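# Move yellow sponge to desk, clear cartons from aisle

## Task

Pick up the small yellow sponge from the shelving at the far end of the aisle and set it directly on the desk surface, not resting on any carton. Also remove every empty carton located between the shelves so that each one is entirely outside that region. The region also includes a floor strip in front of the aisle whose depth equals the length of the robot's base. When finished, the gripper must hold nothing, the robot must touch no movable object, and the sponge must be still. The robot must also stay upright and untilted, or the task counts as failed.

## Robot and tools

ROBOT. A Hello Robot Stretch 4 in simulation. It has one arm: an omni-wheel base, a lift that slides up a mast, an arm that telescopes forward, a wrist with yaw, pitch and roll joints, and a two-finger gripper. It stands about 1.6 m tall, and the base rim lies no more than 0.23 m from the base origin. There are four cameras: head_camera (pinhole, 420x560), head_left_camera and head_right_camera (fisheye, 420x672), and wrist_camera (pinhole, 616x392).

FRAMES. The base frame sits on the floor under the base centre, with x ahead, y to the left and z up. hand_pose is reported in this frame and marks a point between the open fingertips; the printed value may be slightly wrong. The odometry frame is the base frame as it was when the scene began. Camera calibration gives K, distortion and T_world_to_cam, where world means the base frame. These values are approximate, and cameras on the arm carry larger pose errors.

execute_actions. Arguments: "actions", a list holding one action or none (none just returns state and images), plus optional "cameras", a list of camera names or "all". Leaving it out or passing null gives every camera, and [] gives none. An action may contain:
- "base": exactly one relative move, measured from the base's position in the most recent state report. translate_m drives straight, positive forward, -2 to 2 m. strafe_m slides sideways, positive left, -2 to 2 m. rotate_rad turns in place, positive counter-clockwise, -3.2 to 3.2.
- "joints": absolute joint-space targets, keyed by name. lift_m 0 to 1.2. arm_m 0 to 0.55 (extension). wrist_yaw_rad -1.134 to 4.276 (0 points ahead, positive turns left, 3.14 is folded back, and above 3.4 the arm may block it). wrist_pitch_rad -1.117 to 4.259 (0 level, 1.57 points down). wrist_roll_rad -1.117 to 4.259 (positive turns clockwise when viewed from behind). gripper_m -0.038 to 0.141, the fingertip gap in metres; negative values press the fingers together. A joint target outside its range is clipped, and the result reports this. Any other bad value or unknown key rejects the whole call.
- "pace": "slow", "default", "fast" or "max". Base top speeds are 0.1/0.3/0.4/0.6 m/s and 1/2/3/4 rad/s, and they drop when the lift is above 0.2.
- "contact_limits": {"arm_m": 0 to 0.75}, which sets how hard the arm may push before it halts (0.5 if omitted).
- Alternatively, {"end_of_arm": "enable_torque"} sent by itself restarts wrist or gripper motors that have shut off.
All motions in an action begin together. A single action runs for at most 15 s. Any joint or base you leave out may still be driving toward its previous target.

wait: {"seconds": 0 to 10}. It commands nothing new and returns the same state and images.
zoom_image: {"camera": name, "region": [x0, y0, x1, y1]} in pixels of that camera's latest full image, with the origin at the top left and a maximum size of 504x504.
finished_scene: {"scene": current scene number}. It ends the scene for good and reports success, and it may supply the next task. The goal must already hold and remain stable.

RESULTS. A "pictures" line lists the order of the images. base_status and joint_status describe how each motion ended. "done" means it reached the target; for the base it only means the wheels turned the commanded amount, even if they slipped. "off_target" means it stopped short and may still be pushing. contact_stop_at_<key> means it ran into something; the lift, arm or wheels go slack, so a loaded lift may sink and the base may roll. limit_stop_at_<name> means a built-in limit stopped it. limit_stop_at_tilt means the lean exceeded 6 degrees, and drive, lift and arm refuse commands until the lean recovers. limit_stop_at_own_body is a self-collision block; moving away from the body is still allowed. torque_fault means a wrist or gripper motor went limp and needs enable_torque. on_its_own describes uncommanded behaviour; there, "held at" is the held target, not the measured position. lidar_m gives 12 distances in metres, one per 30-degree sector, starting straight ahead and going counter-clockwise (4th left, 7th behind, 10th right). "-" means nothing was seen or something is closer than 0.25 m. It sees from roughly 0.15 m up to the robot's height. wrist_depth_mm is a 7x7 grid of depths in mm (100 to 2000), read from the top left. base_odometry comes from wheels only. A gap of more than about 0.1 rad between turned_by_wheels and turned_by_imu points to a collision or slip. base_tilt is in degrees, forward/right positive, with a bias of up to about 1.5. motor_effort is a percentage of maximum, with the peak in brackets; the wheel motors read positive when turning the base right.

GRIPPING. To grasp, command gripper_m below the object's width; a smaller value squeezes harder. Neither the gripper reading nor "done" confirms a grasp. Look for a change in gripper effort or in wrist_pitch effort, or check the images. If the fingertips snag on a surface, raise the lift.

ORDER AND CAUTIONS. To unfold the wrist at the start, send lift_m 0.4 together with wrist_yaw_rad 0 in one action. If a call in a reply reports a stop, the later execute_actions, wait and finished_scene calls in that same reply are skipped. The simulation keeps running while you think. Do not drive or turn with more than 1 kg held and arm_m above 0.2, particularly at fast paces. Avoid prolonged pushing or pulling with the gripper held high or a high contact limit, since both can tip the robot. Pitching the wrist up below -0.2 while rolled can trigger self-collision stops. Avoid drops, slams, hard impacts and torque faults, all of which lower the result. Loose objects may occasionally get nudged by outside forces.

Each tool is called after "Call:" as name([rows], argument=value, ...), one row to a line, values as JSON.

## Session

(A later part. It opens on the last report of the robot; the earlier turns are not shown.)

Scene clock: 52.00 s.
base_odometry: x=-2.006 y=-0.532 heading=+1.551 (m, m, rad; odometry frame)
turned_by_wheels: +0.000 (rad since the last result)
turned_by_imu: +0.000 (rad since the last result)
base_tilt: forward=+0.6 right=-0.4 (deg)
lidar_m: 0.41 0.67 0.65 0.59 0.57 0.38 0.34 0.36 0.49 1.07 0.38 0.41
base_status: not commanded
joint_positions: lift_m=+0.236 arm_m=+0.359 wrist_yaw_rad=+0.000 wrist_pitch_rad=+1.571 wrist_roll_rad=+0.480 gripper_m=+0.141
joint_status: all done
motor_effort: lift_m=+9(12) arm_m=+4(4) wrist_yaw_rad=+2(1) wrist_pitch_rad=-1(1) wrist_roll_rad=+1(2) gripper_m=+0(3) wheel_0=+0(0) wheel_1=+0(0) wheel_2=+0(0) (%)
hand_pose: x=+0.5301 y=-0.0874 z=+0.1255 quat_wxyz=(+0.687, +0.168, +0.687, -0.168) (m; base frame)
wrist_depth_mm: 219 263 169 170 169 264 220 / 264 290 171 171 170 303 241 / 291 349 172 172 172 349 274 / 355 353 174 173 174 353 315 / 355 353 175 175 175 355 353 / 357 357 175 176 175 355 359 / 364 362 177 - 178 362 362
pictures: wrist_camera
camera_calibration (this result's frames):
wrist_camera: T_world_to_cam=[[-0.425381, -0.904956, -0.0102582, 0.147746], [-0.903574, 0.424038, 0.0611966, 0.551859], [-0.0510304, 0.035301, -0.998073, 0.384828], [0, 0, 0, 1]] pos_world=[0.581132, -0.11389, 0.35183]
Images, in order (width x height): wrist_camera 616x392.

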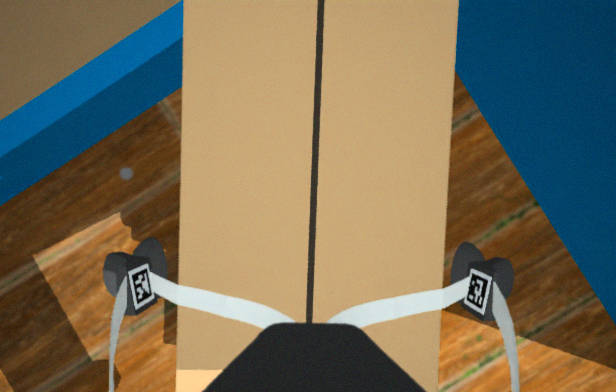

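Call:
execute_actions([
  {"joints":{"gripper_m":0.04,"lift_m":0.245}},
], cameras=[])

Call:
execute_actions([
  {"joints":{"lift_m":0.5,"arm_m":0.0,"wrist_roll_rad":1.57}},
], cameras=["wrist_camera"])

Call:
execute_actions([
  {"base":{"rotate_rad":-1.565},"pace":"slow"},
], cameras=["head_camera","head_left_camera"])

Scene clock: 54.47 s.
base_odometry: x=-2.006 y=-0.532 heading=+1.551 (m, m, rad; odometry frame)
turned_by_wheels: +0.000 (rad since the last result)
turned_by_imu: +0.000 (rad since the last result)
base_tilt: forward=+0.6 right=-0.3 (deg)
lidar_m: 0.40 0.67 0.66 0.59 0.57 0.39 0.34 0.36 0.49 1.08 0.38 0.40
base_status: not commanded
joint_positions: lift_m=+0.245 arm_m=+0.359 wrist_yaw_rad=+0.000 wrist_pitch_rad=+1.570 wrist_roll_rad=+0.480 gripper_m=+0.041
joint_status: all done
motor_effort: lift_m=+18(21) arm_m=+4(4) wrist_yaw_rad=+2(2) wrist_pitch_rad=+1(1) wrist_roll_rad=+1(1) gripper_m=-24(25) wheel_0=+0(0) wheel_1=+0(0) wheel_2=-1(0) (%)
hand_pose: x=+0.5304 y=-0.0874 z=+0.1348 quat_wxyz=(+0.687, +0.168, +0.687, -0.168) (m; base frame)
wrist_depth_mm: 221 268 160 160 160 252 220 / 270 297 161 161 160 287 241 / 294 355 162 162 162 342 273 / 362 357 163 163 163 359 315 / 364 362 165 164 164 362 359 / 362 176 165 165 165 174 362 / 366 368 167 - 166 366 368
pictures: none
No camera images: the call's "cameras" was empty. Leave "cameras" out to get every camera's image.

Scene clock: 56.63 s.
base_odometry: x=-2.006 y=-0.532 heading=+1.551 (m, m, rad; odometry frame)
turned_by_wheels: +0.000 (rad since the last result)
turned_by_imu: +0.000 (rad since the last result)
base_tilt: forward=+0.7 right=-0.4 (deg)
lidar_m: 0.66 0.67 0.65 0.59 0.56 0.38 0.35 0.36 0.48 1.07 0.25 0.29
base_status: not commanded
joint_positions: lift_m=+0.500 arm_m=+0.001 wrist_yaw_rad=+0.000 wrist_pitch_rad=+1.570 wrist_roll_rad=+1.570 gripper_m=+0.041
joint_status: all done
motor_effort: lift_m=+21(22) arm_m=-4(5) wrist_yaw_rad=+2(2) wrist_pitch_rad=+0(0) wrist_roll_rad=+1(6) gripper_m=-23(25) wheel_0=+0(0) wheel_1=+0(0) wheel_2=+0(0) (%)
hand_pose: x=+0.1718 y=-0.0874 z=+0.3895 quat_wxyz=(+0.500, +0.500, +0.500, -0.500) (m; base frame)
wrist_depth_mm: 387 402 160 160 160 603 603 / 564 603 161 160 160 609 603 / 621 609 163 162 162 402 609 / 615 615 163 163 163 399 399 / 615 615 164 164 164 402 402 / 615 176 165 165 165 174 407 / 615 634 167 - 166 410 410
pictures: wrist_camera
camera_calibration (this result's frames):
wrist_camera: T_world_to_cam=[[-0.999079, -0.0415121, -0.0108879, 0.172308], [-0.0421009, 0.997249, 0.0610034, 0.114124], [0.00832552, 0.0614056, -0.998078, 0.622146], [0, 0, 0, 1]] pos_world=[0.171774, -0.144861, 0.615865]
Images, in order (width x height): wrist_camera 616x392.

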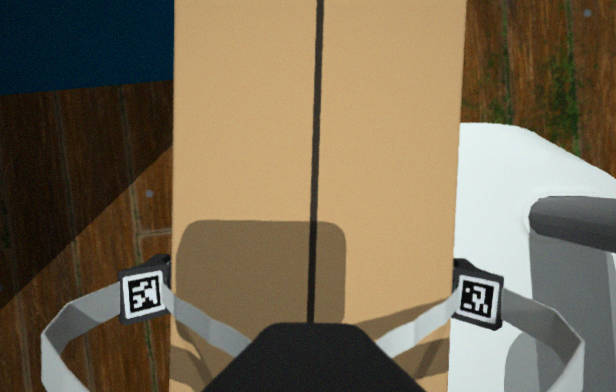

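Scene clock: 59.47 s.
base_odometry: x=-2.006 y=-0.532 heading=-0.014 (m, m, rad; odometry frame)
turned_by_wheels: -1.565 (rad since the last result)
turned_by_imu: -1.572 (rad since the last result)
base_tilt: forward=+0.7 right=-0.3 (deg)
lidar_m: 1.06 0.38 0.42 0.65 0.68 0.65 0.59 0.57 0.38 0.35 0.25 0.28
base_status: done
joint_positions: lift_m=+0.500 arm_m=+0.001 wrist_yaw_rad=+0.000 wrist_pitch_rad=+1.570 wrist_roll_rad=+1.570 gripper_m=+0.041
joint_status: not commanded
motor_effort: lift_m=+21(21) arm_m=-4(4) wrist_yaw_rad=+2(2) wrist_pitch_rad=+1(0) wrist_roll_rad=+2(1) gripper_m=-25(21) wheel_0=+1(5) wheel_1=+2(3) wheel_2=+2(6) (%)
hand_pose: x=+0.1718 y=-0.0874 z=+0.3895 quat_wxyz=(+0.500, +0.500, +0.500, -0.500) (m; base frame)
wrist_depth_mm: 525 530 160 159 160 603 597 / 603 603 160 160 160 609 609 / 603 609 162 162 162 402 609 / 615 615 163 163 163 399 402 / 609 615 163 164 164 402 404 / 627 176 164 166 165 174 407 / 627 627 167 - 166 410 410
pictures: head_camera, head_left_camera
Images, in order (width x height): head_camera 420x560, head_left_camera 420x672.

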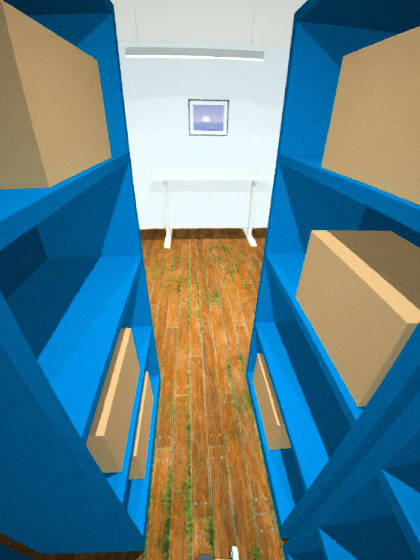

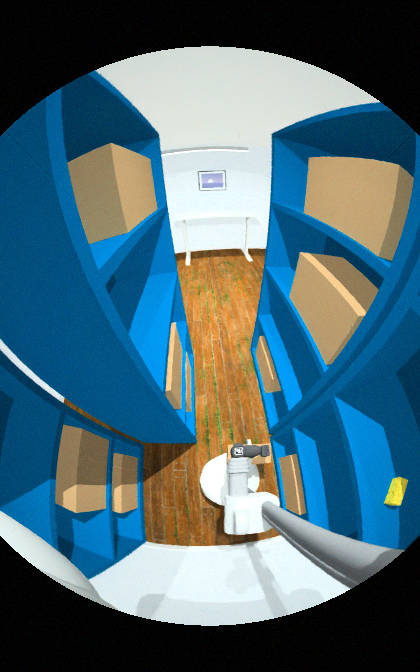

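Call:
execute_actions([
  {"base":{"strafe_m":0.02},"joints":{"wrist_roll_rad":0.0}},
], cameras=[])

Call:
execute_actions([
  {"base":{"translate_m":1.0}},
], cameras=["head_camera"])

Scene clock: 61.30 s.
base_odometry: x=-2.006 y=-0.512 heading=-0.014 (m, m, rad; odometry frame)
turned_by_wheels: +0.000 (rad since the last result)
turned_by_imu: +0.000 (rad since the last result)
base_tilt: forward=+0.7 right=-0.3 (deg)
lidar_m: 0.27 0.36 0.40 0.64 0.66 0.65 0.59 0.61 0.40 0.37 0.38 0.28
base_status: done
joint_positions: lift_m=+0.500 arm_m=+0.001 wrist_yaw_rad=+0.000 wrist_pitch_rad=+1.570 wrist_roll_rad=+0.001 gripper_m=+0.041
joint_status: all done
motor_effort: lift_m=+21(21) arm_m=-4(4) wrist_yaw_rad=+2(1) wrist_pitch_rad=+1(1) wrist_roll_rad=-2(7) gripper_m=-23(24) wheel_0=+1(8) wheel_1=-1(10) wheel_2=+0(2) (%)
hand_pose: x=+0.1718 y=-0.0874 z=+0.3895 quat_wxyz=(+0.707, +0.000, +0.707, +0.000) (m; base frame)
wrist_depth_mm: 525 597 160 159 159 525 433 / 530 609 161 160 161 544 439 / 609 609 162 161 162 549 530 / 615 615 163 163 163 603 535 / 621 407 165 165 164 585 500 / 627 176 165 165 165 174 459 / 415 410 167 - 166 621 477
pictures: none
No camera images: the call's "cameras" was empty. Leave "cameras" out to get every camera's image.

Scene clock: 66.10 s.
base_odometry: x=-1.006 y=-0.525 heading=-0.014 (m, m, rad; odometry frame)
turned_by_wheels: +0.000 (rad since the last result)
turned_by_imu: -0.005 (rad since the last result)
base_tilt: forward=+0.6 right=-0.3 (deg)
lidar_m: 0.28 2.37 0.32 0.29 0.29 0.40 1.60 0.47 0.30 0.27 0.29 0.29
base_status: done
joint_positions: lift_m=+0.500 arm_m=+0.001 wrist_yaw_rad=+0.000 wrist_pitch_rad=+1.570 wrist_roll_rad=+0.001 gripper_m=+0.041
joint_status: not commanded
motor_effort: lift_m=+20(21) arm_m=-4(4) wrist_yaw_rad=+1(2) wrist_pitch_rad=+1(1) wrist_roll_rad=-2(0) gripper_m=-20(26) wheel_0=+1(7) wheel_1=+0(9) wheel_2=+0(10) (%)
hand_pose: x=+0.1718 y=-0.0874 z=+0.3896 quat_wxyz=(+0.707, +0.000, +0.707, +0.000) (m; base frame)
wrist_depth_mm: 597 603 160 160 160 603 603 / 609 603 160 161 160 603 603 / 603 609 162 162 162 384 291 / 615 615 163 163 163 535 535 / 609 407 164 164 164 427 357 / 554 176 166 165 165 174 315 / 410 407 166 - 166 488 357
pictures: head_camera
Images, in order (width x height): head_camera 420x560.

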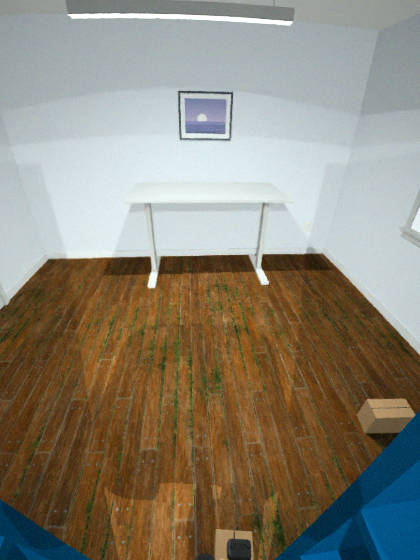

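Call:
execute_actions([
  {"base":{"translate_m":0.7}},
], cameras=[])

Call:
execute_actions([
  {"base":{"rotate_rad":1.57}},
], cameras=["head_left_camera"])

Call:
execute_actions([
  {"joints":{"lift_m":0.3,"arm_m":0.5}},
], cameras=[])

Call:
execute_actions([
  {"joints":{"lift_m":0.245}},
], cameras=[])

Call:
execute_actions([
  {"joints":{"gripper_m":0.141}},
], cameras=[])

Call:
execute_actions([
  {"joints":{"lift_m":0.5,"arm_m":0.0}},
], cameras=[])

Call:
execute_actions([
  {"base":{"rotate_rad":1.555},"joints":{"gripper_m":0.08}},
])

Scene clock: 70.67 s.
base_odometry: x=-0.306 y=-0.535 heading=-0.013 (m, m, rad; odometry frame)
turned_by_wheels: +0.000 (rad since the last result)
turned_by_imu: -0.003 (rad since the last result)
base_tilt: forward=+0.6 right=-0.4 (deg)
lidar_m: 0.28 1.66 2.08 1.94 0.71 0.57 1.10 0.50 0.58 0.93 0.98 0.28
base_status: done
joint_positions: lift_m=+0.500 arm_m=+0.001 wrist_yaw_rad=+0.000 wrist_pitch_rad=+1.570 wrist_roll_rad=+0.001 gripper_m=+0.041
joint_status: not commanded
motor_effort: lift_m=+20(20) arm_m=-4(4) wrist_yaw_rad=+2(1) wrist_pitch_rad=+1(1) wrist_roll_rad=-2(1) gripper_m=-27(22) wheel_0=+0(6) wheel_1=-1(3) wheel_2=+1(11) (%)
hand_pose: x=+0.1718 y=-0.0874 z=+0.3896 quat_wxyz=(+0.707, +0.000, +0.707, +0.000) (m; base frame)
wrist_depth_mm: 603 597 159 160 160 603 603 / 603 609 161 161 160 603 603 / 609 609 162 162 161 609 615 / 609 615 164 163 163 621 621 / 615 407 164 164 164 609 621 / 627 176 164 165 165 174 609 / 410 410 167 - 167 634 634
pictures: none
No camera images: the call's "cameras" was empty. Leave "cameras" out to get every camera's image.

Scene clock: 72.73 s.
base_odometry: x=-0.306 y=-0.535 heading=+1.556 (m, m, rad; odometry frame)
turned_by_wheels: +1.570 (rad since the last result)
turned_by_imu: +1.578 (rad since the last result)
base_tilt: forward=+0.7 right=-0.3 (deg)
lidar_m: 0.29 0.70 0.58 1.10 0.48 0.58 0.94 0.96 1.78 1.65 1.67 0.28
base_status: done
joint_positions: lift_m=+0.500 arm_m=+0.001 wrist_yaw_rad=+0.000 wrist_pitch_rad=+1.570 wrist_roll_rad=+0.000 gripper_m=+0.041
joint_status: not commanded
motor_effort: lift_m=+20(20) arm_m=-4(4) wrist_yaw_rad=+2(2) wrist_pitch_rad=+1(1) wrist_roll_rad=-1(1) gripper_m=-23(25) wheel_0=-3(8) wheel_1=-1(6) wheel_2=+0(8) (%)
hand_pose: x=+0.1719 y=-0.0874 z=+0.3896 quat_wxyz=(+0.707, +0.000, +0.707, +0.000) (m; base frame)
wrist_depth_mm: 609 597 160 160 160 603 597 / 603 603 161 160 160 609 603 / 609 609 162 162 161 609 609 / 621 621 163 163 163 615 609 / 627 404 164 163 164 615 621 / 621 176 166 165 165 174 621 / 415 410 167 - 167 627 634
pictures: head_left_camera
Images, in order (width x height): head_left_camera 420x672.

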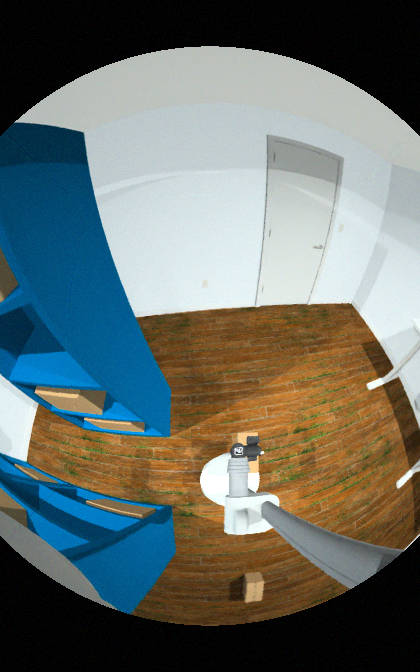

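Scene clock: 75.27 s.
base_odometry: x=-0.306 y=-0.535 heading=+1.556 (m, m, rad; odometry frame)
turned_by_wheels: +0.000 (rad since the last result)
turned_by_imu: +0.000 (rad since the last result)
base_tilt: forward=+0.7 right=-0.3 (deg)
lidar_m: 0.50 0.71 0.58 1.09 0.49 0.58 0.94 0.97 1.81 1.66 1.68 2.06
base_status: not commanded
joint_positions: lift_m=+0.300 arm_m=+0.499 wrist_yaw_rad=+0.000 wrist_pitch_rad=+1.570 wrist_roll_rad=+0.000 gripper_m=+0.041
joint_status: all done
motor_effort: lift_m=+17(20) arm_m=+4(5) wrist_yaw_rad=+0(5) wrist_pitch_rad=+2(6) wrist_roll_rad=-1(3) gripper_m=-21(25) wheel_0=-3(3) wheel_1=-2(1) wheel_2=+1(0) (%)
hand_pose: x=+0.6705 y=-0.0874 z=+0.1899 quat_wxyz=(+0.707, +0.000, +0.707, +0.000) (m; base frame)
wrist_depth_mm: 404 404 402 402 402 402 404 / 413 410 223 220 226 407 407 / 410 413 206 203 204 410 407 / 413 410 188 187 189 413 413 / 418 413 175 175 175 415 415 / 421 174 163 164 164 174 424 / 418 421 152 - 152 424 421
pictures: none
No camera images: the call's "cameras" was empty. Leave "cameras" out to get every camera's image.

Scene clock: 76.40 s.
base_odometry: x=-0.306 y=-0.535 heading=+1.556 (m, m, rad; odometry frame)
turned_by_wheels: +0.000 (rad since the last result)
turned_by_imu: +0.000 (rad since the last result)
base_tilt: forward=+0.6 right=-0.4 (deg)
lidar_m: 0.52 0.71 0.58 1.07 0.48 0.58 0.96 0.96 1.81 1.64 1.69 2.07
base_status: not commanded
joint_positions: lift_m=+0.245 arm_m=+0.499 wrist_yaw_rad=-0.001 wrist_pitch_rad=+1.569 wrist_roll_rad=+0.000 gripper_m=+0.041
joint_status: all done
motor_effort: lift_m=+15(18) arm_m=+4(4) wrist_yaw_rad=+4(6) wrist_pitch_rad=+3(17) wrist_roll_rad=-2(2) gripper_m=-22(23) wheel_0=-3(3) wheel_1=-2(2) wheel_2=-1(1) (%)
hand_pose: x=+0.6705 y=-0.0874 z=+0.1351 quat_wxyz=(+0.708, +0.000, +0.707, +0.000) (m; base frame)
wrist_depth_mm: 353 351 177 177 177 349 351 / 351 355 176 176 175 355 353 / 357 355 174 174 174 355 355 / 362 359 172 172 172 362 355 / 364 362 171 170 171 364 362 / 364 177 169 168 169 174 366 / 368 368 167 - 167 368 368
pictures: none
No camera images: the call's "cameras" was empty. Leave "cameras" out to get every camera's image.

Scene clock: 78.40 s.
base_odometry: x=-0.306 y=-0.535 heading=+1.556 (m, m, rad; odometry frame)
turned_by_wheels: +0.000 (rad since the last result)
turned_by_imu: +0.000 (rad since the last result)
base_tilt: forward=+0.7 right=-0.3 (deg)
lidar_m: 0.53 0.72 0.59 1.10 0.49 0.59 0.95 1.00 1.81 1.65 1.66 2.07
base_status: not commanded
joint_positions: lift_m=+0.245 arm_m=+0.499 wrist_yaw_rad=-0.001 wrist_pitch_rad=+1.571 wrist_roll_rad=+0.000 gripper_m=+0.141
joint_status: all done
motor_effort: lift_m=+14(15) arm_m=+4(4) wrist_yaw_rad=+3(4) wrist_pitch_rad=-1(9) wrist_roll_rad=-1(1) gripper_m=+1(22) wheel_0=-3(3) wheel_1=-1(1) wheel_2=-1(1) (%)
hand_pose: x=+0.6700 y=-0.0874 z=+0.1351 quat_wxyz=(+0.707, +0.000, +0.707, +0.000) (m; base frame)
wrist_depth_mm: 353 353 180 180 353 355 355 / 357 357 181 180 180 357 357 / 362 359 181 182 181 359 357 / 362 364 183 182 182 364 366 / 366 362 184 185 183 362 364 / 368 366 185 185 185 364 373 / 373 370 187 - 186 370 370
pictures: none
No camera images: the call's "cameras" was empty. Leave "cameras" out to get every camera's image.

Scene clock: 80.93 s.
base_odometry: x=-0.306 y=-0.535 heading=+1.556 (m, m, rad; odometry frame)
turned_by_wheels: +0.000 (rad since the last result)
turned_by_imu: +0.000 (rad since the last result)
base_tilt: forward=+0.6 right=-0.3 (deg)
lidar_m: 0.52 0.69 0.58 1.10 0.49 0.57 0.96 0.97 1.79 1.65 1.68 2.08
base_status: not commanded
joint_positions: lift_m=+0.500 arm_m=+0.001 wrist_yaw_rad=+0.000 wrist_pitch_rad=+1.570 wrist_roll_rad=+0.000 gripper_m=+0.141
joint_status: all done
motor_effort: lift_m=+21(20) arm_m=-4(3) wrist_yaw_rad=+3(1) wrist_pitch_rad=+1(8) wrist_roll_rad=-1(2) gripper_m=-1(1) wheel_0=-3(3) wheel_1=-1(1) wheel_2=-1(1) (%)
hand_pose: x=+0.1718 y=-0.0874 z=+0.3895 quat_wxyz=(+0.707, +0.000, +0.707, +0.000) (m; base frame)
wrist_depth_mm: 603 597 603 603 603 597 603 / 609 597 609 609 609 615 603 / 609 609 615 603 609 609 609 / 621 615 433 615 615 609 609 / 615 404 404 404 615 609 627 / 627 407 407 164 410 615 615 / 415 413 410 - 627 634 627
pictures: none
No camera images: the call's "cameras" was empty. Leave "cameras" out to get every camera's image.

Scene clock: 82.97 s.
base_odometry: x=-0.306 y=-0.535 heading=+3.111 (m, m, rad; odometry frame)
turned_by_wheels: +1.555 (rad since the last result)
turned_by_imu: +1.563 (rad since the last result)
base_tilt: forward=+0.6 right=-0.3 (deg)
lidar_m: 1.05 0.50 0.59 0.94 0.98 1.79 2.12 1.70 2.09 0.52 0.72 0.56
base_status: done
joint_positions: lift_m=+0.500 arm_m=+0.001 wrist_yaw_rad=+0.000 wrist_pitch_rad=+1.570 wrist_roll_rad=+0.000 gripper_m=+0.080
joint_status: all done
motor_effort: lift_m=+20(21) arm_m=-4(5) wrist_yaw_rad=+1(1) wrist_pitch_rad=+1(1) wrist_roll_rad=-1(2) gripper_m=+0(4) wheel_0=-2(7) wheel_1=+0(5) wheel_2=+1(9) (%)
hand_pose: x=+0.1719 y=-0.0874 z=+0.3896 quat_wxyz=(+0.707, +0.000, +0.707, +0.000) (m; base frame)
wrist_depth_mm: 580 597 603 591 603 603 597 / 609 603 603 603 609 603 603 / 615 615 615 609 615 609 609 / 615 621 433 615 609 615 621 / 621 410 404 404 452 621 621 / 634 410 402 402 229 621 621 / 415 410 410 - 627 627 621
pictures: head_camera, head_left_camera, head_right_camera, wrist_camera
camera_calibration (this result's frames):
wrist_camera: T_world_to_cam=[[0.0401461, -0.999141, -0.0103059, -0.0901587], [-0.997355, -0.0406956, 0.0602278, 0.187864], [-0.0605955, 0.00786077, -0.998131, 0.629432], [0, 0, 0, 1]] pos_world=[0.229127, -0.0873838, 0.616012]
Images, in order (width x height): head_camera 420x560, head_left_camera 420x672, head_right_camera 420x672, wrist_camera 616x392.

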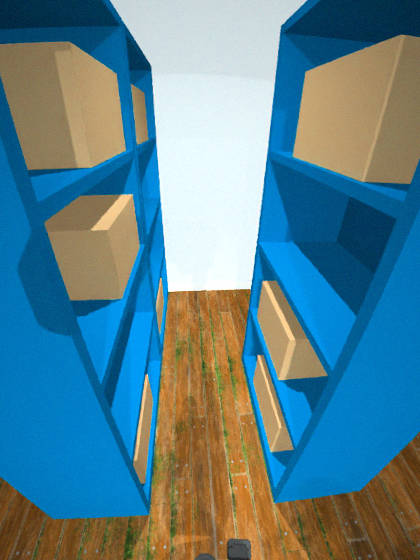

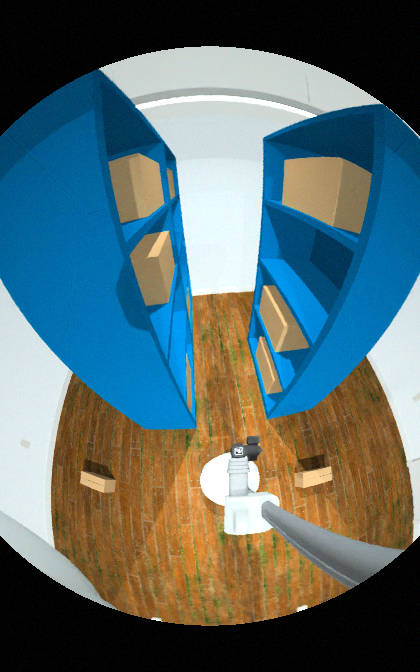

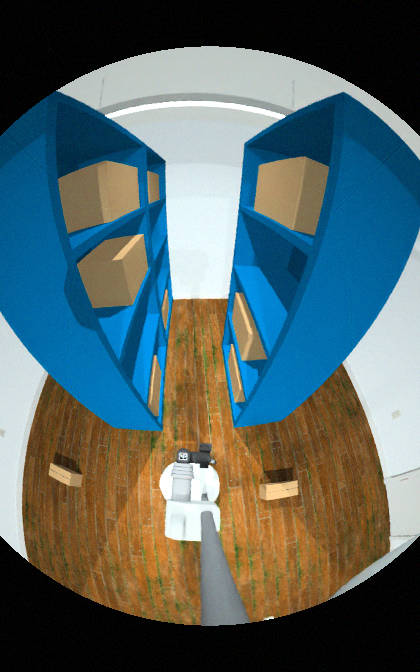

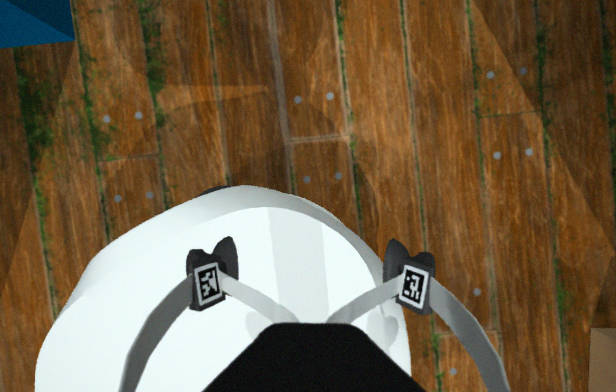

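Call:
execute_actions([
  {"base":{"translate_m":1.0},"joints":{"lift_m":1.0}},
], cameras=["head_camera","head_left_camera"])

Scene clock: 88.13 s.
base_odometry: x=-1.306 y=-0.504 heading=+3.111 (m, m, rad; odometry frame)
turned_by_wheels: +0.000 (rad since the last result)
turned_by_imu: -0.004 (rad since the last result)
base_tilt: forward=+0.7 right=-0.3 (deg)
lidar_m: 1.30 0.52 0.35 0.30 0.30 0.42 3.45 0.45 0.28 0.25 0.27 0.34
base_status: done
joint_positions: lift_m=+1.000 arm_m=+0.001 wrist_yaw_rad=+0.000 wrist_pitch_rad=+1.570 wrist_roll_rad=+0.000 gripper_m=+0.080
joint_status: all done
motor_effort: lift_m=+21(20) arm_m=-4(4) wrist_yaw_rad=+1(2) wrist_pitch_rad=+1(1) wrist_roll_rad=-2(1) gripper_m=-1(1) wheel_0=+2(6) wheel_1=+1(8) wheel_2=+1(10) (%)
hand_pose: x=+0.1718 y=-0.0874 z=+0.8896 quat_wxyz=(+0.707, +0.000, +0.707, +0.000) (m; base frame)
wrist_depth_mm: 866 1078 1098 1078 1078 404 418 / 750 1042 1098 1098 691 574 564 / 741 1025 1118 1118 1025 436 310 / 1042 1042 1118 946 1042 424 312 / 1042 1008 891 917 778 436 315 / 788 891 917 831 229 402 320 / 621 820 1138 - 788 410 320
pictures: head_camera, head_left_camera
Images, in order (width x height): head_camera 420x560, head_left_camera 420x672.

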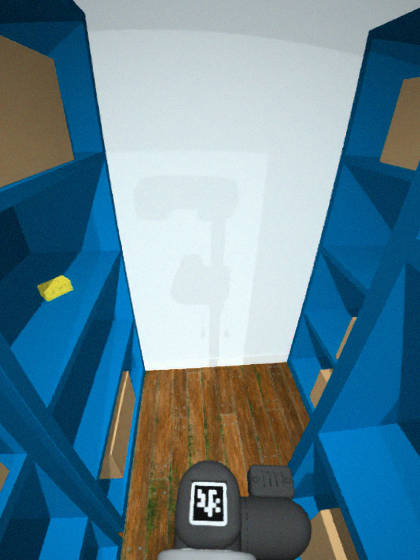

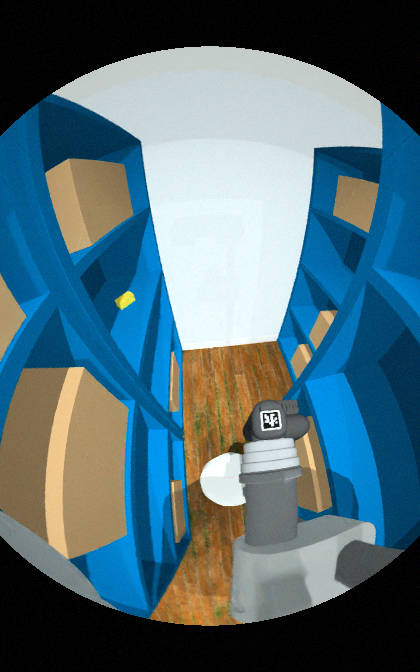

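Call:
execute_actions([
  {"base":{"strafe_m":0.03}},
], cameras=[])

Call:
execute_actions([
  {"base":{"translate_m":0.76}},
], cameras=[])

Call:
execute_actions([
  {"base":{"rotate_rad":1.565},"pace":"slow"},
], cameras=["head_camera"])

Scene clock: 89.57 s.
base_odometry: x=-1.307 y=-0.534 heading=+3.112 (m, m, rad; odometry frame)
turned_by_wheels: +0.000 (rad since the last result)
turned_by_imu: +0.000 (rad since the last result)
base_tilt: forward=+0.6 right=-0.3 (deg)
lidar_m: 1.29 0.49 0.31 0.28 0.29 0.38 3.46 0.50 0.33 0.28 0.30 0.37
base_status: done
joint_positions: lift_m=+1.000 arm_m=+0.001 wrist_yaw_rad=+0.000 wrist_pitch_rad=+1.570 wrist_roll_rad=+0.000 gripper_m=+0.080
joint_status: not commanded
motor_effort: lift_m=+20(20) arm_m=-4(4) wrist_yaw_rad=+2(2) wrist_pitch_rad=+1(1) wrist_roll_rad=+0(1) gripper_m=-2(2) wheel_0=+2(9) wheel_1=+0(5) wheel_2=-1(1) (%)
hand_pose: x=+0.1718 y=-0.0874 z=+0.8896 quat_wxyz=(+0.707, +0.000, +0.707, +0.000) (m; base frame)
wrist_depth_mm: 820 1025 1078 1098 1078 430 413 / 676 1008 1118 1098 1078 569 569 / 661 1042 1098 1098 1025 544 332 / 609 1025 1118 931 1042 488 343 / 597 1042 904 904 904 508 351 / 597 842 917 820 229 466 362 / 597 778 1118 - 931 473 370
pictures: none
No camera images: the call's "cameras" was empty. Leave "cameras" out to get every camera's image.

Scene clock: 93.57 s.
base_odometry: x=-2.066 y=-0.512 heading=+3.112 (m, m, rad; odometry frame)
turned_by_wheels: +0.000 (rad since the last result)
turned_by_imu: -0.004 (rad since the last result)
base_tilt: forward=+0.7 right=-0.3 (deg)
lidar_m: 0.54 0.55 0.39 0.35 0.38 0.47 1.07 0.43 0.50 0.65 0.66 0.60
base_status: done
joint_positions: lift_m=+1.000 arm_m=+0.001 wrist_yaw_rad=+0.000 wrist_pitch_rad=+1.570 wrist_roll_rad=+0.000 gripper_m=+0.080
joint_status: not commanded
motor_effort: lift_m=+20(20) arm_m=-4(4) wrist_yaw_rad=+2(2) wrist_pitch_rad=+1(2) wrist_roll_rad=-1(2) gripper_m=-2(1) wheel_0=+2(6) wheel_1=+0(10) wheel_2=+2(10) (%)
hand_pose: x=+0.1718 y=-0.0874 z=+0.8896 quat_wxyz=(+0.707, +0.000, +0.707, +0.000) (m; base frame)
wrist_depth_mm: 750 842 878 960 991 1025 991 / 976 1078 1098 1098 1098 1098 1008 / 1042 1098 1118 1098 1098 1078 1042 / 778 1118 1118 931 1078 1118 878 / 778 1042 904 904 1098 1098 904 / 778 991 917 831 228 1138 931 / 788 1060 1138 - 1138 1060 991
pictures: none
No camera images: the call's "cameras" was empty. Leave "cameras" out to get every camera's image.

Scene clock: 96.40 s.
base_odometry: x=-2.066 y=-0.512 heading=-1.607 (m, m, rad; odometry frame)
turned_by_wheels: +1.564 (rad since the last result)
turned_by_imu: +1.572 (rad since the last result)
base_tilt: forward=+0.6 right=-0.3 (deg)
lidar_m: 0.36 0.37 0.48 1.04 0.43 0.49 0.64 0.69 0.61 0.54 0.55 0.40
base_status: done
joint_positions: lift_m=+1.000 arm_m=+0.001 wrist_yaw_rad=+0.000 wrist_pitch_rad=+1.570 wrist_roll_rad=+0.000 gripper_m=+0.080
joint_status: not commanded
motor_effort: lift_m=+20(20) arm_m=-4(4) wrist_yaw_rad=+2(2) wrist_pitch_rad=+2(1) wrist_roll_rad=-1(1) gripper_m=+0(3) wheel_0=-3(6) wheel_1=-3(5) wheel_2=+0(6) (%)
hand_pose: x=+0.1718 y=-0.0874 z=+0.8896 quat_wxyz=(+0.707, +0.000, +0.707, +0.000) (m; base frame)
wrist_depth_mm: 564 569 574 569 564 569 585 / 574 759 768 831 1008 917 668 / 1060 1098 1098 1118 1118 991 691 / 1098 1098 1098 960 1118 1025 699 / 1098 1118 917 917 1098 1025 723 / 1118 1118 891 831 229 991 750 / 1078 1060 1118 - 1118 991 759
pictures: head_camera
Images, in order (width x height): head_camera 420x560.

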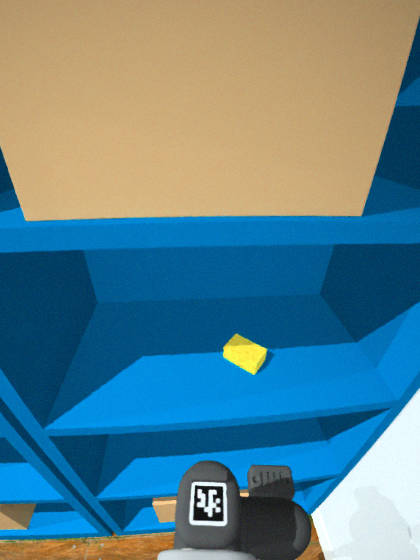

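Call:
execute_actions([
  {"joints":{"wrist_yaw_rad":-1.12}},
], cameras=[])

Call:
execute_actions([
  {"joints":{"wrist_pitch_rad":0.0}},
], cameras=[])

Call:
execute_actions([
  {"joints":{"wrist_yaw_rad":0.0,"gripper_m":0.13}},
], cameras=[])

Call:
execute_actions([
  {"joints":{"wrist_pitch_rad":0.5,"arm_m":0.08,"lift_m":1.02}},
], cameras=["wrist_camera"])

Scene clock: 98.10 s.
base_odometry: x=-2.066 y=-0.512 heading=-1.607 (m, m, rad; odometry frame)
turned_by_wheels: +0.000 (rad since the last result)
turned_by_imu: +0.000 (rad since the last result)
base_tilt: forward=+0.6 right=-0.3 (deg)
lidar_m: 0.36 0.37 0.49 1.05 0.41 0.47 0.65 0.68 0.59 0.54 0.55 0.40
base_status: not commanded
joint_positions: lift_m=+1.000 arm_m=+0.001 wrist_yaw_rad=-1.119 wrist_pitch_rad=+1.570 wrist_roll_rad=+0.000 gripper_m=+0.080
joint_status: all done
motor_effort: lift_m=+20(20) arm_m=-4(5) wrist_yaw_rad=-1(8) wrist_pitch_rad=+1(1) wrist_roll_rad=+0(2) gripper_m=+0(0) wheel_0=-3(4) wheel_1=-3(3) wheel_2=+0(1) (%)
hand_pose: x=+0.0931 y=-0.0383 z=+0.8896 quat_wxyz=(+0.599, +0.375, +0.599, -0.376) (m; base frame)
wrist_depth_mm: 569 574 1008 1078 1025 931 809 / 569 580 1025 1098 1098 1098 1042 / 574 750 1078 1078 1098 1098 1098 / 580 768 1098 878 878 1118 1118 / 585 1025 1098 904 917 379 1008 / 585 891 1118 904 229 1138 991 / 603 1042 1138 - 1160 1138 1025
pictures: none
No camera images: the call's "cameras" was empty. Leave "cameras" out to get every camera's image.

Scene clock: 99.60 s.
base_odometry: x=-2.066 y=-0.512 heading=-1.607 (m, m, rad; odometry frame)
turned_by_wheels: +0.000 (rad since the last result)
turned_by_imu: +0.000 (rad since the last result)
base_tilt: forward=+0.7 right=-0.3 (deg)
lidar_m: 0.37 0.37 0.49 1.06 0.41 0.47 0.65 0.69 0.59 0.53 0.56 0.39
base_status: not commanded
joint_positions: lift_m=+1.000 arm_m=+0.001 wrist_yaw_rad=-1.120 wrist_pitch_rad=+0.003 wrist_roll_rad=+0.000 gripper_m=+0.080
joint_status: all done
motor_effort: lift_m=+20(20) arm_m=-4(4) wrist_yaw_rad=+1(0) wrist_pitch_rad=-7(10) wrist_roll_rad=-2(2) gripper_m=-2(1) wheel_0=-4(4) wheel_1=-3(3) wheel_2=+0(0) (%)
hand_pose: x=+0.2187 y=-0.2977 z=+1.1773 quat_wxyz=(+0.847, +0.001, +0.001, -0.531) (m; base frame)
wrist_depth_mm: 508 484 500 480 445 415 389 / 544 504 504 480 445 421 392 / 554 508 508 484 452 424 399 / 559 508 508 492 452 424 404 / 569 517 488 492 449 427 404 / 569 517 488 488 229 424 404 / 488 466 496 - 452 424 404
pictures: none
No camera images: the call's "cameras" was empty. Leave "cameras" out to get every camera's image.

Scene clock: 101.07 s.
base_odometry: x=-2.066 y=-0.512 heading=-1.607 (m, m, rad; odometry frame)
turned_by_wheels: +0.000 (rad since the last result)
turned_by_imu: +0.000 (rad since the last result)
base_tilt: forward=+0.6 right=-0.3 (deg)
lidar_m: 0.36 0.37 0.48 1.05 0.41 0.46 0.64 0.68 0.59 0.54 0.55 0.39
base_status: not commanded
joint_positions: lift_m=+1.000 arm_m=+0.001 wrist_yaw_rad=-0.001 wrist_pitch_rad=+0.002 wrist_roll_rad=+0.000 gripper_m=+0.130
joint_status: all done
motor_effort: lift_m=+20(20) arm_m=-4(4) wrist_yaw_rad=+3(10) wrist_pitch_rad=-5(6) wrist_roll_rad=+0(0) gripper_m=+2(1) wheel_0=-4(4) wheel_1=-3(3) wheel_2=+0(0) (%)
hand_pose: x=+0.4600 y=-0.0876 z=+1.1774 quat_wxyz=(+1.000, +0.000, +0.001, +0.000) (m; base frame)
wrist_depth_mm: 512 504 496 496 492 496 480 / 569 585 597 621 640 647 512 / 574 591 603 621 647 661 517 / 585 597 609 621 647 661 512 / 585 603 621 627 647 621 517 / 585 591 591 634 597 603 517 / 488 492 517 - 508 469 480
pictures: none
No camera images: the call's "cameras" was empty. Leave "cameras" out to get every camera's image.

Scene clock: 102.23 s.
base_odometry: x=-2.066 y=-0.512 heading=-1.607 (m, m, rad; odometry frame)
turned_by_wheels: +0.000 (rad since the last result)
turned_by_imu: +0.000 (rad since the last result)
base_tilt: forward=+0.7 right=-0.2 (deg)
lidar_m: 0.35 0.36 0.48 1.05 0.42 0.47 0.65 0.69 0.58 0.53 0.54 0.39
base_status: not commanded
joint_positions: lift_m=+1.020 arm_m=+0.079 wrist_yaw_rad=+0.000 wrist_pitch_rad=+0.502 wrist_roll_rad=+0.000 gripper_m=+0.130
joint_status: all done
motor_effort: lift_m=+21(22) arm_m=+4(6) wrist_yaw_rad=+2(3) wrist_pitch_rad=-3(5) wrist_roll_rad=-2(0) gripper_m=+0(0) wheel_0=-4(4) wheel_1=-3(3) wheel_2=-1(0) (%)
hand_pose: x=+0.5031 y=-0.0875 z=+1.0593 quat_wxyz=(+0.969, +0.000, +0.248, +0.000) (m; base frame)
wrist_depth_mm: 459 469 480 496 504 525 500 / 492 504 512 525 544 559 504 / 512 530 549 549 554 554 500 / 415 421 418 418 421 424 424 / 342 342 322 283 320 345 343 / 286 273 271 263 272 273 290 / 249 249 257 - 253 244 251
pictures: wrist_camera
camera_calibration (this result's frames):
wrist_camera: T_world_to_cam=[[0.0282593, -0.999139, 0.0303741, -0.133714], [-0.533123, -0.0407686, -0.845055, 1.20326], [0.845566, 0.00768753, -0.533816, 0.370196], [0, 0, 0, 1]] pos_world=[0.33224, -0.0873895, 1.2185]
Images, in order (width x height): wrist_camera 616x392.

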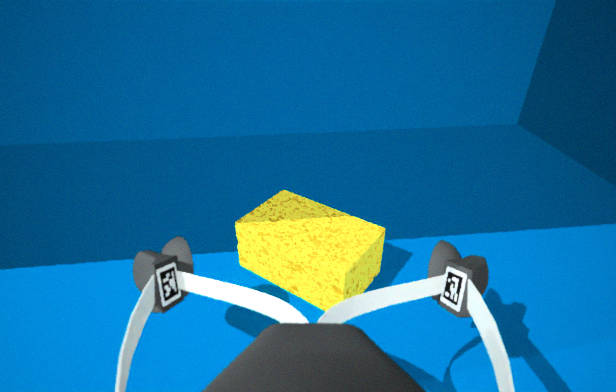

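Call:
execute_actions([
  {"joints":{"lift_m":0.985},"pace":"slow"},
], cameras=[])

Call:
execute_actions([
  {"joints":{"arm_m":0.155},"pace":"slow"},
], cameras=["wrist_camera"])

Call:
execute_actions([
  {"joints":{"gripper_m":0.01}},
], cameras=["wrist_camera"])

Scene clock: 103.70 s.
base_odometry: x=-2.066 y=-0.512 heading=-1.607 (m, m, rad; odometry frame)
turned_by_wheels: +0.000 (rad since the last result)
turned_by_imu: +0.000 (rad since the last result)
base_tilt: forward=+0.6 right=-0.3 (deg)
lidar_m: 0.36 0.37 0.48 1.05 0.42 0.48 0.64 0.68 0.59 0.54 0.55 0.40
base_status: not commanded
joint_positions: lift_m=+0.985 arm_m=+0.079 wrist_yaw_rad=+0.000 wrist_pitch_rad=+0.502 wrist_roll_rad=+0.000 gripper_m=+0.130
joint_status: all done
motor_effort: lift_m=+16(19) arm_m=+4(4) wrist_yaw_rad=+1(2) wrist_pitch_rad=-4(4) wrist_roll_rad=-1(1) gripper_m=-3(1) wheel_0=-4(4) wheel_1=-3(3) wheel_2=+0(0) (%)
hand_pose: x=+0.5031 y=-0.0875 z=+1.0247 quat_wxyz=(+0.969, +0.000, +0.248, +0.000) (m; base frame)
wrist_depth_mm: 459 469 477 492 512 521 500 / 488 500 517 530 544 564 504 / 452 459 462 455 462 466 459 / 351 353 338 272 340 357 359 / 287 286 286 266 281 290 293 / 242 229 229 236 229 230 244 / 211 211 216 - 213 207 212
pictures: none
No camera images: the call's "cameras" was empty. Leave "cameras" out to get every camera's image.

Scene clock: 105.70 s.
base_odometry: x=-2.066 y=-0.512 heading=-1.607 (m, m, rad; odometry frame)
turned_by_wheels: +0.000 (rad since the last result)
turned_by_imu: +0.000 (rad since the last result)
base_tilt: forward=+0.7 right=-0.4 (deg)
lidar_m: 0.35 0.36 0.47 1.05 0.42 0.48 0.65 0.68 0.58 0.54 0.55 0.41
base_status: not commanded
joint_positions: lift_m=+0.985 arm_m=+0.154 wrist_yaw_rad=+0.000 wrist_pitch_rad=+0.502 wrist_roll_rad=+0.000 gripper_m=+0.130
joint_status: all done
motor_effort: lift_m=+16(16) arm_m=+4(4) wrist_yaw_rad=+2(2) wrist_pitch_rad=-4(4) wrist_roll_rad=-1(1) gripper_m=-2(2) wheel_0=-3(4) wheel_1=-3(3) wheel_2=+0(0) (%)
hand_pose: x=+0.5781 y=-0.0875 z=+1.0247 quat_wxyz=(+0.969, +0.000, +0.248, +0.000) (m; base frame)
wrist_depth_mm: 394 402 413 424 439 445 459 / 421 430 445 459 466 480 480 / 439 452 459 459 466 469 455 / 353 351 353 355 357 357 355 / 286 286 227 220 228 290 290 / 243 229 228 185 195 230 245 / 211 210 216 - 211 206 211
pictures: wrist_camera
camera_calibration (this result's frames):
wrist_camera: T_world_to_cam=[[0.0282619, -0.999139, 0.030372, -0.134781], [-0.533191, -0.0407688, -0.845012, 1.21398], [0.845523, 0.0076876, -0.533884, 0.288436], [0, 0, 0, 1]] pos_world=[0.407215, -0.0873895, 1.18392]
Images, in order (width x height): wrist_camera 616x392.

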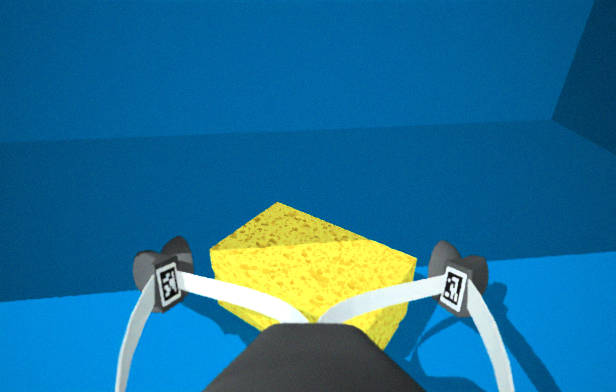

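Scene clock: 107.80 s.
base_odometry: x=-2.066 y=-0.512 heading=-1.607 (m, m, rad; odometry frame)
turned_by_wheels: +0.000 (rad since the last result)
turned_by_imu: +0.000 (rad since the last result)
base_tilt: forward=+0.7 right=-0.3 (deg)
lidar_m: 0.36 0.37 0.49 1.06 0.42 0.47 0.65 0.69 0.59 0.55 0.55 0.40
base_status: not commanded
joint_positions: lift_m=+0.985 arm_m=+0.154 wrist_yaw_rad=+0.000 wrist_pitch_rad=+0.502 wrist_roll_rad=+0.000 gripper_m=+0.010
joint_status: all done
motor_effort: lift_m=+16(16) arm_m=+5(5) wrist_yaw_rad=+1(2) wrist_pitch_rad=-4(4) wrist_roll_rad=-1(1) gripper_m=-21(21) wheel_0=-4(4) wheel_1=-3(3) wheel_2=+0(0) (%)
hand_pose: x=+0.5780 y=-0.0875 z=+1.0247 quat_wxyz=(+0.969, +0.000, +0.248, +0.000) (m; base frame)
wrist_depth_mm: 394 407 413 421 439 445 452 / 421 430 442 455 473 484 484 / 439 452 455 455 462 462 462 / 351 351 353 260 355 355 355 / 286 286 277 208 278 290 290 / 242 228 189 198 198 177 245 / 211 204 216 - 213 206 211
pictures: wrist_camera
camera_calibration (this result's frames):
wrist_camera: T_world_to_cam=[[0.0282633, -0.999139, 0.0303708, -0.13478], [-0.533228, -0.0407688, -0.844989, 1.21397], [0.845499, 0.00768761, -0.533921, 0.288487], [0, 0, 0, 1]] pos_world=[0.407216, -0.0873895, 1.18391]
Images, in order (width x height): wrist_camera 616x392.

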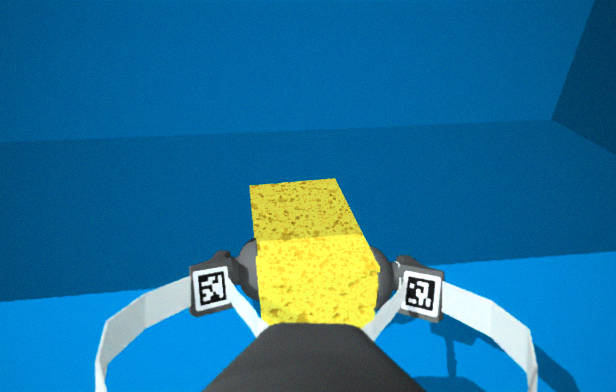

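Gripped. Out; mouth is to the left.

Call:
execute_actions([
  {"joints":{"lift_m":1.02,"arm_m":0.0}},
], cameras=[])

Call:
execute_actions([
  {"joints":{"wrist_yaw_rad":-1.12}},
], cameras=[])

Call:
execute_actions([
  {"joints":{"wrist_pitch_rad":1.57}},
], cameras=[])

Call:
execute_actions([
  {"base":{"rotate_rad":1.565},"joints":{"wrist_yaw_rad":0},"pace":"slow"},
], cameras=["head_camera","wrist_camera"])

Scene clock: 109.67 s.
base_odometry: x=-2.066 y=-0.512 heading=-1.607 (m, m, rad; odometry frame)
turned_by_wheels: +0.000 (rad since the last result)
turned_by_imu: +0.000 (rad since the last result)
base_tilt: forward=+0.6 right=-0.4 (deg)
lidar_m: 0.36 0.37 0.48 1.05 0.41 0.48 0.65 0.69 0.60 0.53 0.56 0.39
base_status: not commanded
joint_positions: lift_m=+1.020 arm_m=+0.001 wrist_yaw_rad=+0.000 wrist_pitch_rad=+0.502 wrist_roll_rad=+0.000 gripper_m=+0.010
joint_status: all done
motor_effort: lift_m=+21(23) arm_m=-4(4) wrist_yaw_rad=+1(1) wrist_pitch_rad=-5(5) wrist_roll_rad=-1(0) gripper_m=-20(21) wheel_0=-3(4) wheel_1=-3(3) wheel_2=+0(0) (%)
hand_pose: x=+0.4245 y=-0.0874 z=+1.0591 quat_wxyz=(+0.969, +0.000, +0.248, +0.000) (m; base frame)
wrist_depth_mm: 525 539 549 569 580 597 512 / 559 569 597 609 627 634 521 / 535 539 549 549 554 554 512 / 418 421 418 259 424 424 424 / 342 343 327 208 330 343 345 / 289 272 189 198 198 178 290 / 248 243 257 - 263 267 281
pictures: none
No camera images: the call's "cameras" was empty. Leave "cameras" out to get every camera's image.

Scene clock: 110.90 s.
base_odometry: x=-2.066 y=-0.512 heading=-1.607 (m, m, rad; odometry frame)
turned_by_wheels: +0.000 (rad since the last result)
turned_by_imu: +0.000 (rad since the last result)
base_tilt: forward=+0.6 right=-0.3 (deg)
lidar_m: 0.36 0.37 0.48 1.04 0.42 0.48 0.66 0.68 0.60 0.53 0.41 0.41
base_status: not commanded
joint_positions: lift_m=+1.020 arm_m=+0.001 wrist_yaw_rad=-1.119 wrist_pitch_rad=+0.502 wrist_roll_rad=+0.000 gripper_m=+0.010
joint_status: all done
motor_effort: lift_m=+21(21) arm_m=-4(4) wrist_yaw_rad=-1(8) wrist_pitch_rad=-5(5) wrist_roll_rad=+0(0) gripper_m=-20(20) wheel_0=-4(4) wheel_1=-3(3) wheel_2=-1(0) (%)
hand_pose: x=+0.2033 y=-0.2657 z=+1.0592 quat_wxyz=(+0.821, +0.132, +0.211, -0.514) (m; base frame)
wrist_depth_mm: 492 452 455 439 407 382 364 / 539 492 488 466 439 404 382 / 539 512 521 504 469 430 407 / 421 442 559 259 504 473 436 / 342 647 585 208 521 504 473 / 327 715 188 199 199 177 508 / 750 741 741 - 647 603 549
pictures: none
No camera images: the call's "cameras" was empty. Leave "cameras" out to get every camera's image.

Scene clock: 112.10 s.
base_odometry: x=-2.066 y=-0.512 heading=-1.607 (m, m, rad; odometry frame)
turned_by_wheels: +0.000 (rad since the last result)
turned_by_imu: +0.000 (rad since the last result)
base_tilt: forward=+0.6 right=-0.3 (deg)
lidar_m: 0.34 0.37 0.49 1.07 0.41 0.48 0.65 0.68 0.61 0.54 0.54 0.41
base_status: not commanded
joint_positions: lift_m=+1.020 arm_m=+0.001 wrist_yaw_rad=-1.120 wrist_pitch_rad=+1.570 wrist_roll_rad=+0.000 gripper_m=+0.010
joint_status: all done
motor_effort: lift_m=+21(21) arm_m=-4(4) wrist_yaw_rad=+0(1) wrist_pitch_rad=+2(4) wrist_roll_rad=+0(0) gripper_m=-19(21) wheel_0=-4(4) wheel_1=-3(3) wheel_2=+0(0) (%)
hand_pose: x=+0.0931 y=-0.0384 z=+0.9095 quat_wxyz=(+0.599, +0.375, +0.599, -0.376) (m; base frame)
wrist_depth_mm: 585 585 1042 1118 1042 946 809 / 591 597 1025 1118 1118 1118 1042 / 597 621 1118 1138 1118 1118 1098 / 597 778 1118 260 917 1118 1138 / 615 1060 1138 208 512 377 1025 / 609 809 189 198 198 177 1008 / 621 1078 1182 - 1160 1182 976
pictures: none
No camera images: the call's "cameras" was empty. Leave "cameras" out to get every camera's image.

Scene clock: 114.93 s.
base_odometry: x=-2.066 y=-0.512 heading=-0.043 (m, m, rad; odometry frame)
turned_by_wheels: +1.564 (rad since the last result)
turned_by_imu: +1.572 (rad since the last result)
base_tilt: forward=+0.6 right=-0.3 (deg)
lidar_m: 1.06 0.43 0.46 0.64 0.66 0.58 0.53 0.57 0.41 0.36 0.38 0.48
base_status: done
joint_positions: lift_m=+1.020 arm_m=+0.001 wrist_yaw_rad=+0.000 wrist_pitch_rad=+1.570 wrist_roll_rad=+0.000 gripper_m=+0.010
joint_status: all done
motor_effort: lift_m=+21(21) arm_m=-4(4) wrist_yaw_rad=+2(12) wrist_pitch_rad=+1(2) wrist_roll_rad=+0(1) gripper_m=-20(21) wheel_0=-4(7) wheel_1=-2(6) wheel_2=-2(6) (%)
hand_pose: x=+0.1718 y=-0.0874 z=+0.9096 quat_wxyz=(+0.707, +0.000, +0.707, +0.000) (m; base frame)
wrist_depth_mm: 591 1025 1078 1118 1042 585 421 / 580 1042 1118 1118 1098 585 591 / 1008 1138 1118 1098 1138 609 597 / 1138 1138 1118 260 1138 627 597 / 1118 1118 917 209 1008 778 597 / 1118 1138 188 199 198 178 609 / 1098 1160 1182 - 1160 809 615
pictures: head_camera, wrist_camera
camera_calibration (this result's frames):
wrist_camera: T_world_to_cam=[[0.0398617, -0.999152, -0.0103043, -0.0847517], [-0.997369, -0.0404113, 0.0601881, 0.15656], [-0.0605535, 0.00787802, -0.998134, 1.14841], [0, 0, 0, 1]] pos_world=[0.229067, -0.0874002, 1.13597]
Images, in order (width x height): head_camera 420x560, wrist_camera 616x392.

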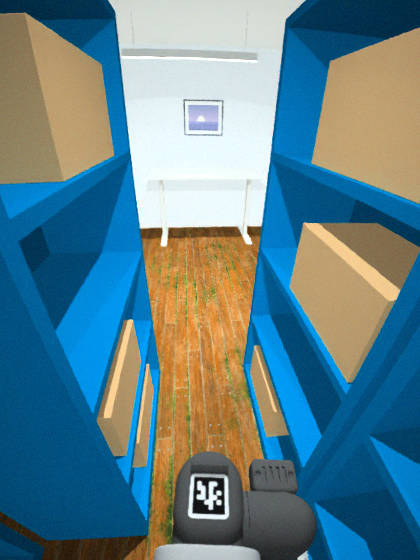

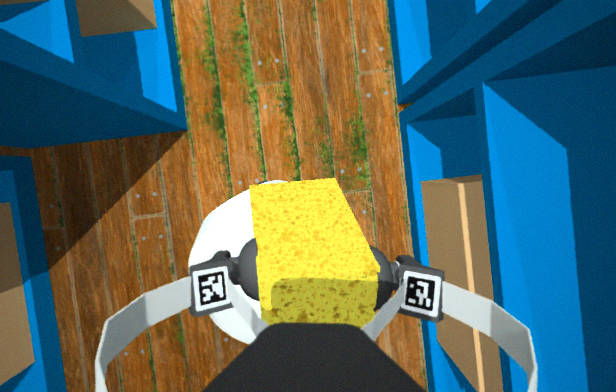

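Call:
execute_actions([
  {"base":{"rotate_rad":0.02}},
], cameras=[])

Call:
execute_actions([
  {"base":{"translate_m":1.0}},
], cameras=["head_camera"])

Scene clock: 115.67 s.
base_odometry: x=-2.066 y=-0.512 heading=-0.023 (m, m, rad; odometry frame)
turned_by_wheels: +0.020 (rad since the last result)
turned_by_imu: +0.020 (rad since the last result)
base_tilt: forward=+0.6 right=-0.4 (deg)
lidar_m: 1.12 0.42 0.47 0.63 0.67 0.58 0.53 0.54 0.42 0.37 0.37 0.47
base_status: done
joint_positions: lift_m=+1.020 arm_m=+0.001 wrist_yaw_rad=+0.000 wrist_pitch_rad=+1.570 wrist_roll_rad=+0.000 gripper_m=+0.010
joint_status: not commanded
motor_effort: lift_m=+21(21) arm_m=-4(4) wrist_yaw_rad=+3(2) wrist_pitch_rad=+1(2) wrist_roll_rad=-1(1) gripper_m=-21(22) wheel_0=-3(5) wheel_1=-1(5) wheel_2=-1(5) (%)
hand_pose: x=+0.1718 y=-0.0874 z=+0.9096 quat_wxyz=(+0.707, +0.000, +0.707, +0.000) (m; base frame)
wrist_depth_mm: 585 1042 1098 1118 1098 585 421 / 580 1025 1118 1118 1138 609 591 / 1060 1138 1118 1118 1118 621 591 / 1138 1118 1138 260 1118 788 597 / 1160 1138 917 208 991 778 609 / 1138 1160 189 199 198 177 609 / 1078 1160 1160 - 1160 820 615
pictures: none
No camera images: the call's "cameras" was empty. Leave "cameras" out to get every camera's image.

Scene clock: 120.50 s.
base_odometry: x=-1.066 y=-0.534 heading=-0.023 (m, m, rad; odometry frame)
turned_by_wheels: +0.000 (rad since the last result)
turned_by_imu: -0.004 (rad since the last result)
base_tilt: forward=+0.6 right=-0.3 (deg)
lidar_m: 2.39 0.96 0.30 0.29 0.31 0.40 1.54 0.47 0.31 0.25 0.28 0.36
base_status: done
joint_positions: lift_m=+1.020 arm_m=+0.001 wrist_yaw_rad=+0.000 wrist_pitch_rad=+1.570 wrist_roll_rad=+0.000 gripper_m=+0.010
joint_status: not commanded
motor_effort: lift_m=+20(21) arm_m=-4(4) wrist_yaw_rad=+2(2) wrist_pitch_rad=+1(1) wrist_roll_rad=+1(1) gripper_m=-21(23) wheel_0=+0(7) wheel_1=+0(7) wheel_2=+2(11) (%)
hand_pose: x=+0.1718 y=-0.0874 z=+0.9096 quat_wxyz=(+0.707, +0.000, +0.707, +0.000) (m; base frame)
wrist_depth_mm: 1098 1118 1118 1098 1098 1098 304 / 1118 1098 1118 1098 1098 399 309 / 1118 1118 1098 1118 1042 597 597 / 627 1060 1118 260 976 597 603 / 615 1025 917 209 603 603 609 / 609 809 189 199 198 177 609 / 615 904 1160 - 842 609 615
pictures: head_camera
Images, in order (width x height): head_camera 420x560.

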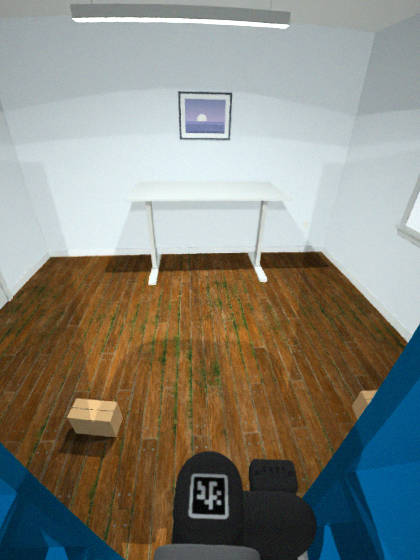

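Call:
execute_actions([
  {"base":{"strafe_m":0.03}},
], cameras=[])

Call:
execute_actions([
  {"base":{"translate_m":1.6}},
], cameras=["head_camera"])

Scene clock: 121.60 s.
base_odometry: x=-1.066 y=-0.505 heading=-0.023 (m, m, rad; odometry frame)
turned_by_wheels: +0.000 (rad since the last result)
turned_by_imu: +0.000 (rad since the last result)
base_tilt: forward=+0.7 right=-0.3 (deg)
lidar_m: 2.39 0.91 0.29 0.26 0.26 0.37 1.55 0.53 0.35 0.30 0.31 0.39
base_status: done
joint_positions: lift_m=+1.020 arm_m=+0.001 wrist_yaw_rad=+0.000 wrist_pitch_rad=+1.570 wrist_roll_rad=+0.000 gripper_m=+0.010
joint_status: not commanded
motor_effort: lift_m=+20(20) arm_m=-4(4) wrist_yaw_rad=+2(2) wrist_pitch_rad=+1(2) wrist_roll_rad=-1(1) gripper_m=-20(20) wheel_0=-1(9) wheel_1=-1(11) wheel_2=+0(1) (%)
hand_pose: x=+0.1718 y=-0.0874 z=+0.9096 quat_wxyz=(+0.707, +0.000, +0.707, +0.000) (m; base frame)
wrist_depth_mm: 1118 1098 1098 1118 1098 1098 1078 / 1098 1118 1118 1118 1138 1098 340 / 1118 1138 1118 1118 1078 591 591 / 603 1060 1118 260 1042 609 591 / 609 1008 917 208 798 609 603 / 609 798 190 199 199 177 609 / 609 831 1118 - 1078 615 609
pictures: none
No camera images: the call's "cameras" was empty. Leave "cameras" out to get every camera's image.

Scene clock: 128.43 s.
base_odometry: x=+0.534 y=-0.541 heading=-0.023 (m, m, rad; odometry frame)
turned_by_wheels: +0.000 (rad since the last result)
turned_by_imu: -0.007 (rad since the last result)
base_tilt: forward=+0.6 right=-0.3 (deg)
lidar_m: 0.79 0.82 1.05 1.99 0.99 0.85 1.29 1.30 1.15 1.69 1.75 0.86
base_status: done
joint_positions: lift_m=+1.020 arm_m=+0.001 wrist_yaw_rad=+0.000 wrist_pitch_rad=+1.570 wrist_roll_rad=+0.000 gripper_m=+0.010
joint_status: not commanded
motor_effort: lift_m=+20(20) arm_m=-4(4) wrist_yaw_rad=+2(2) wrist_pitch_rad=+1(0) wrist_roll_rad=+1(0) gripper_m=-20(19) wheel_0=+3(7) wheel_1=+1(8) wheel_2=+0(10) (%)
hand_pose: x=+0.1718 y=-0.0874 z=+0.9096 quat_wxyz=(+0.707, +0.000, +0.707, +0.000) (m; base frame)
wrist_depth_mm: 1118 1098 1118 1118 1098 1098 1098 / 1138 1078 1118 1098 1098 1098 1118 / 1118 1118 1138 1098 1118 1118 1118 / 1118 1138 1138 259 1118 1118 1160 / 1118 1138 917 209 1118 1138 1138 / 1138 1138 188 198 198 177 1138 / 1160 1138 1160 - 1138 1138 1160
pictures: head_camera
Images, in order (width x height): head_camera 420x560.

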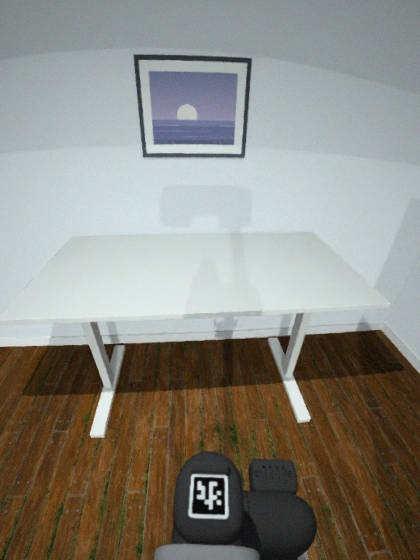

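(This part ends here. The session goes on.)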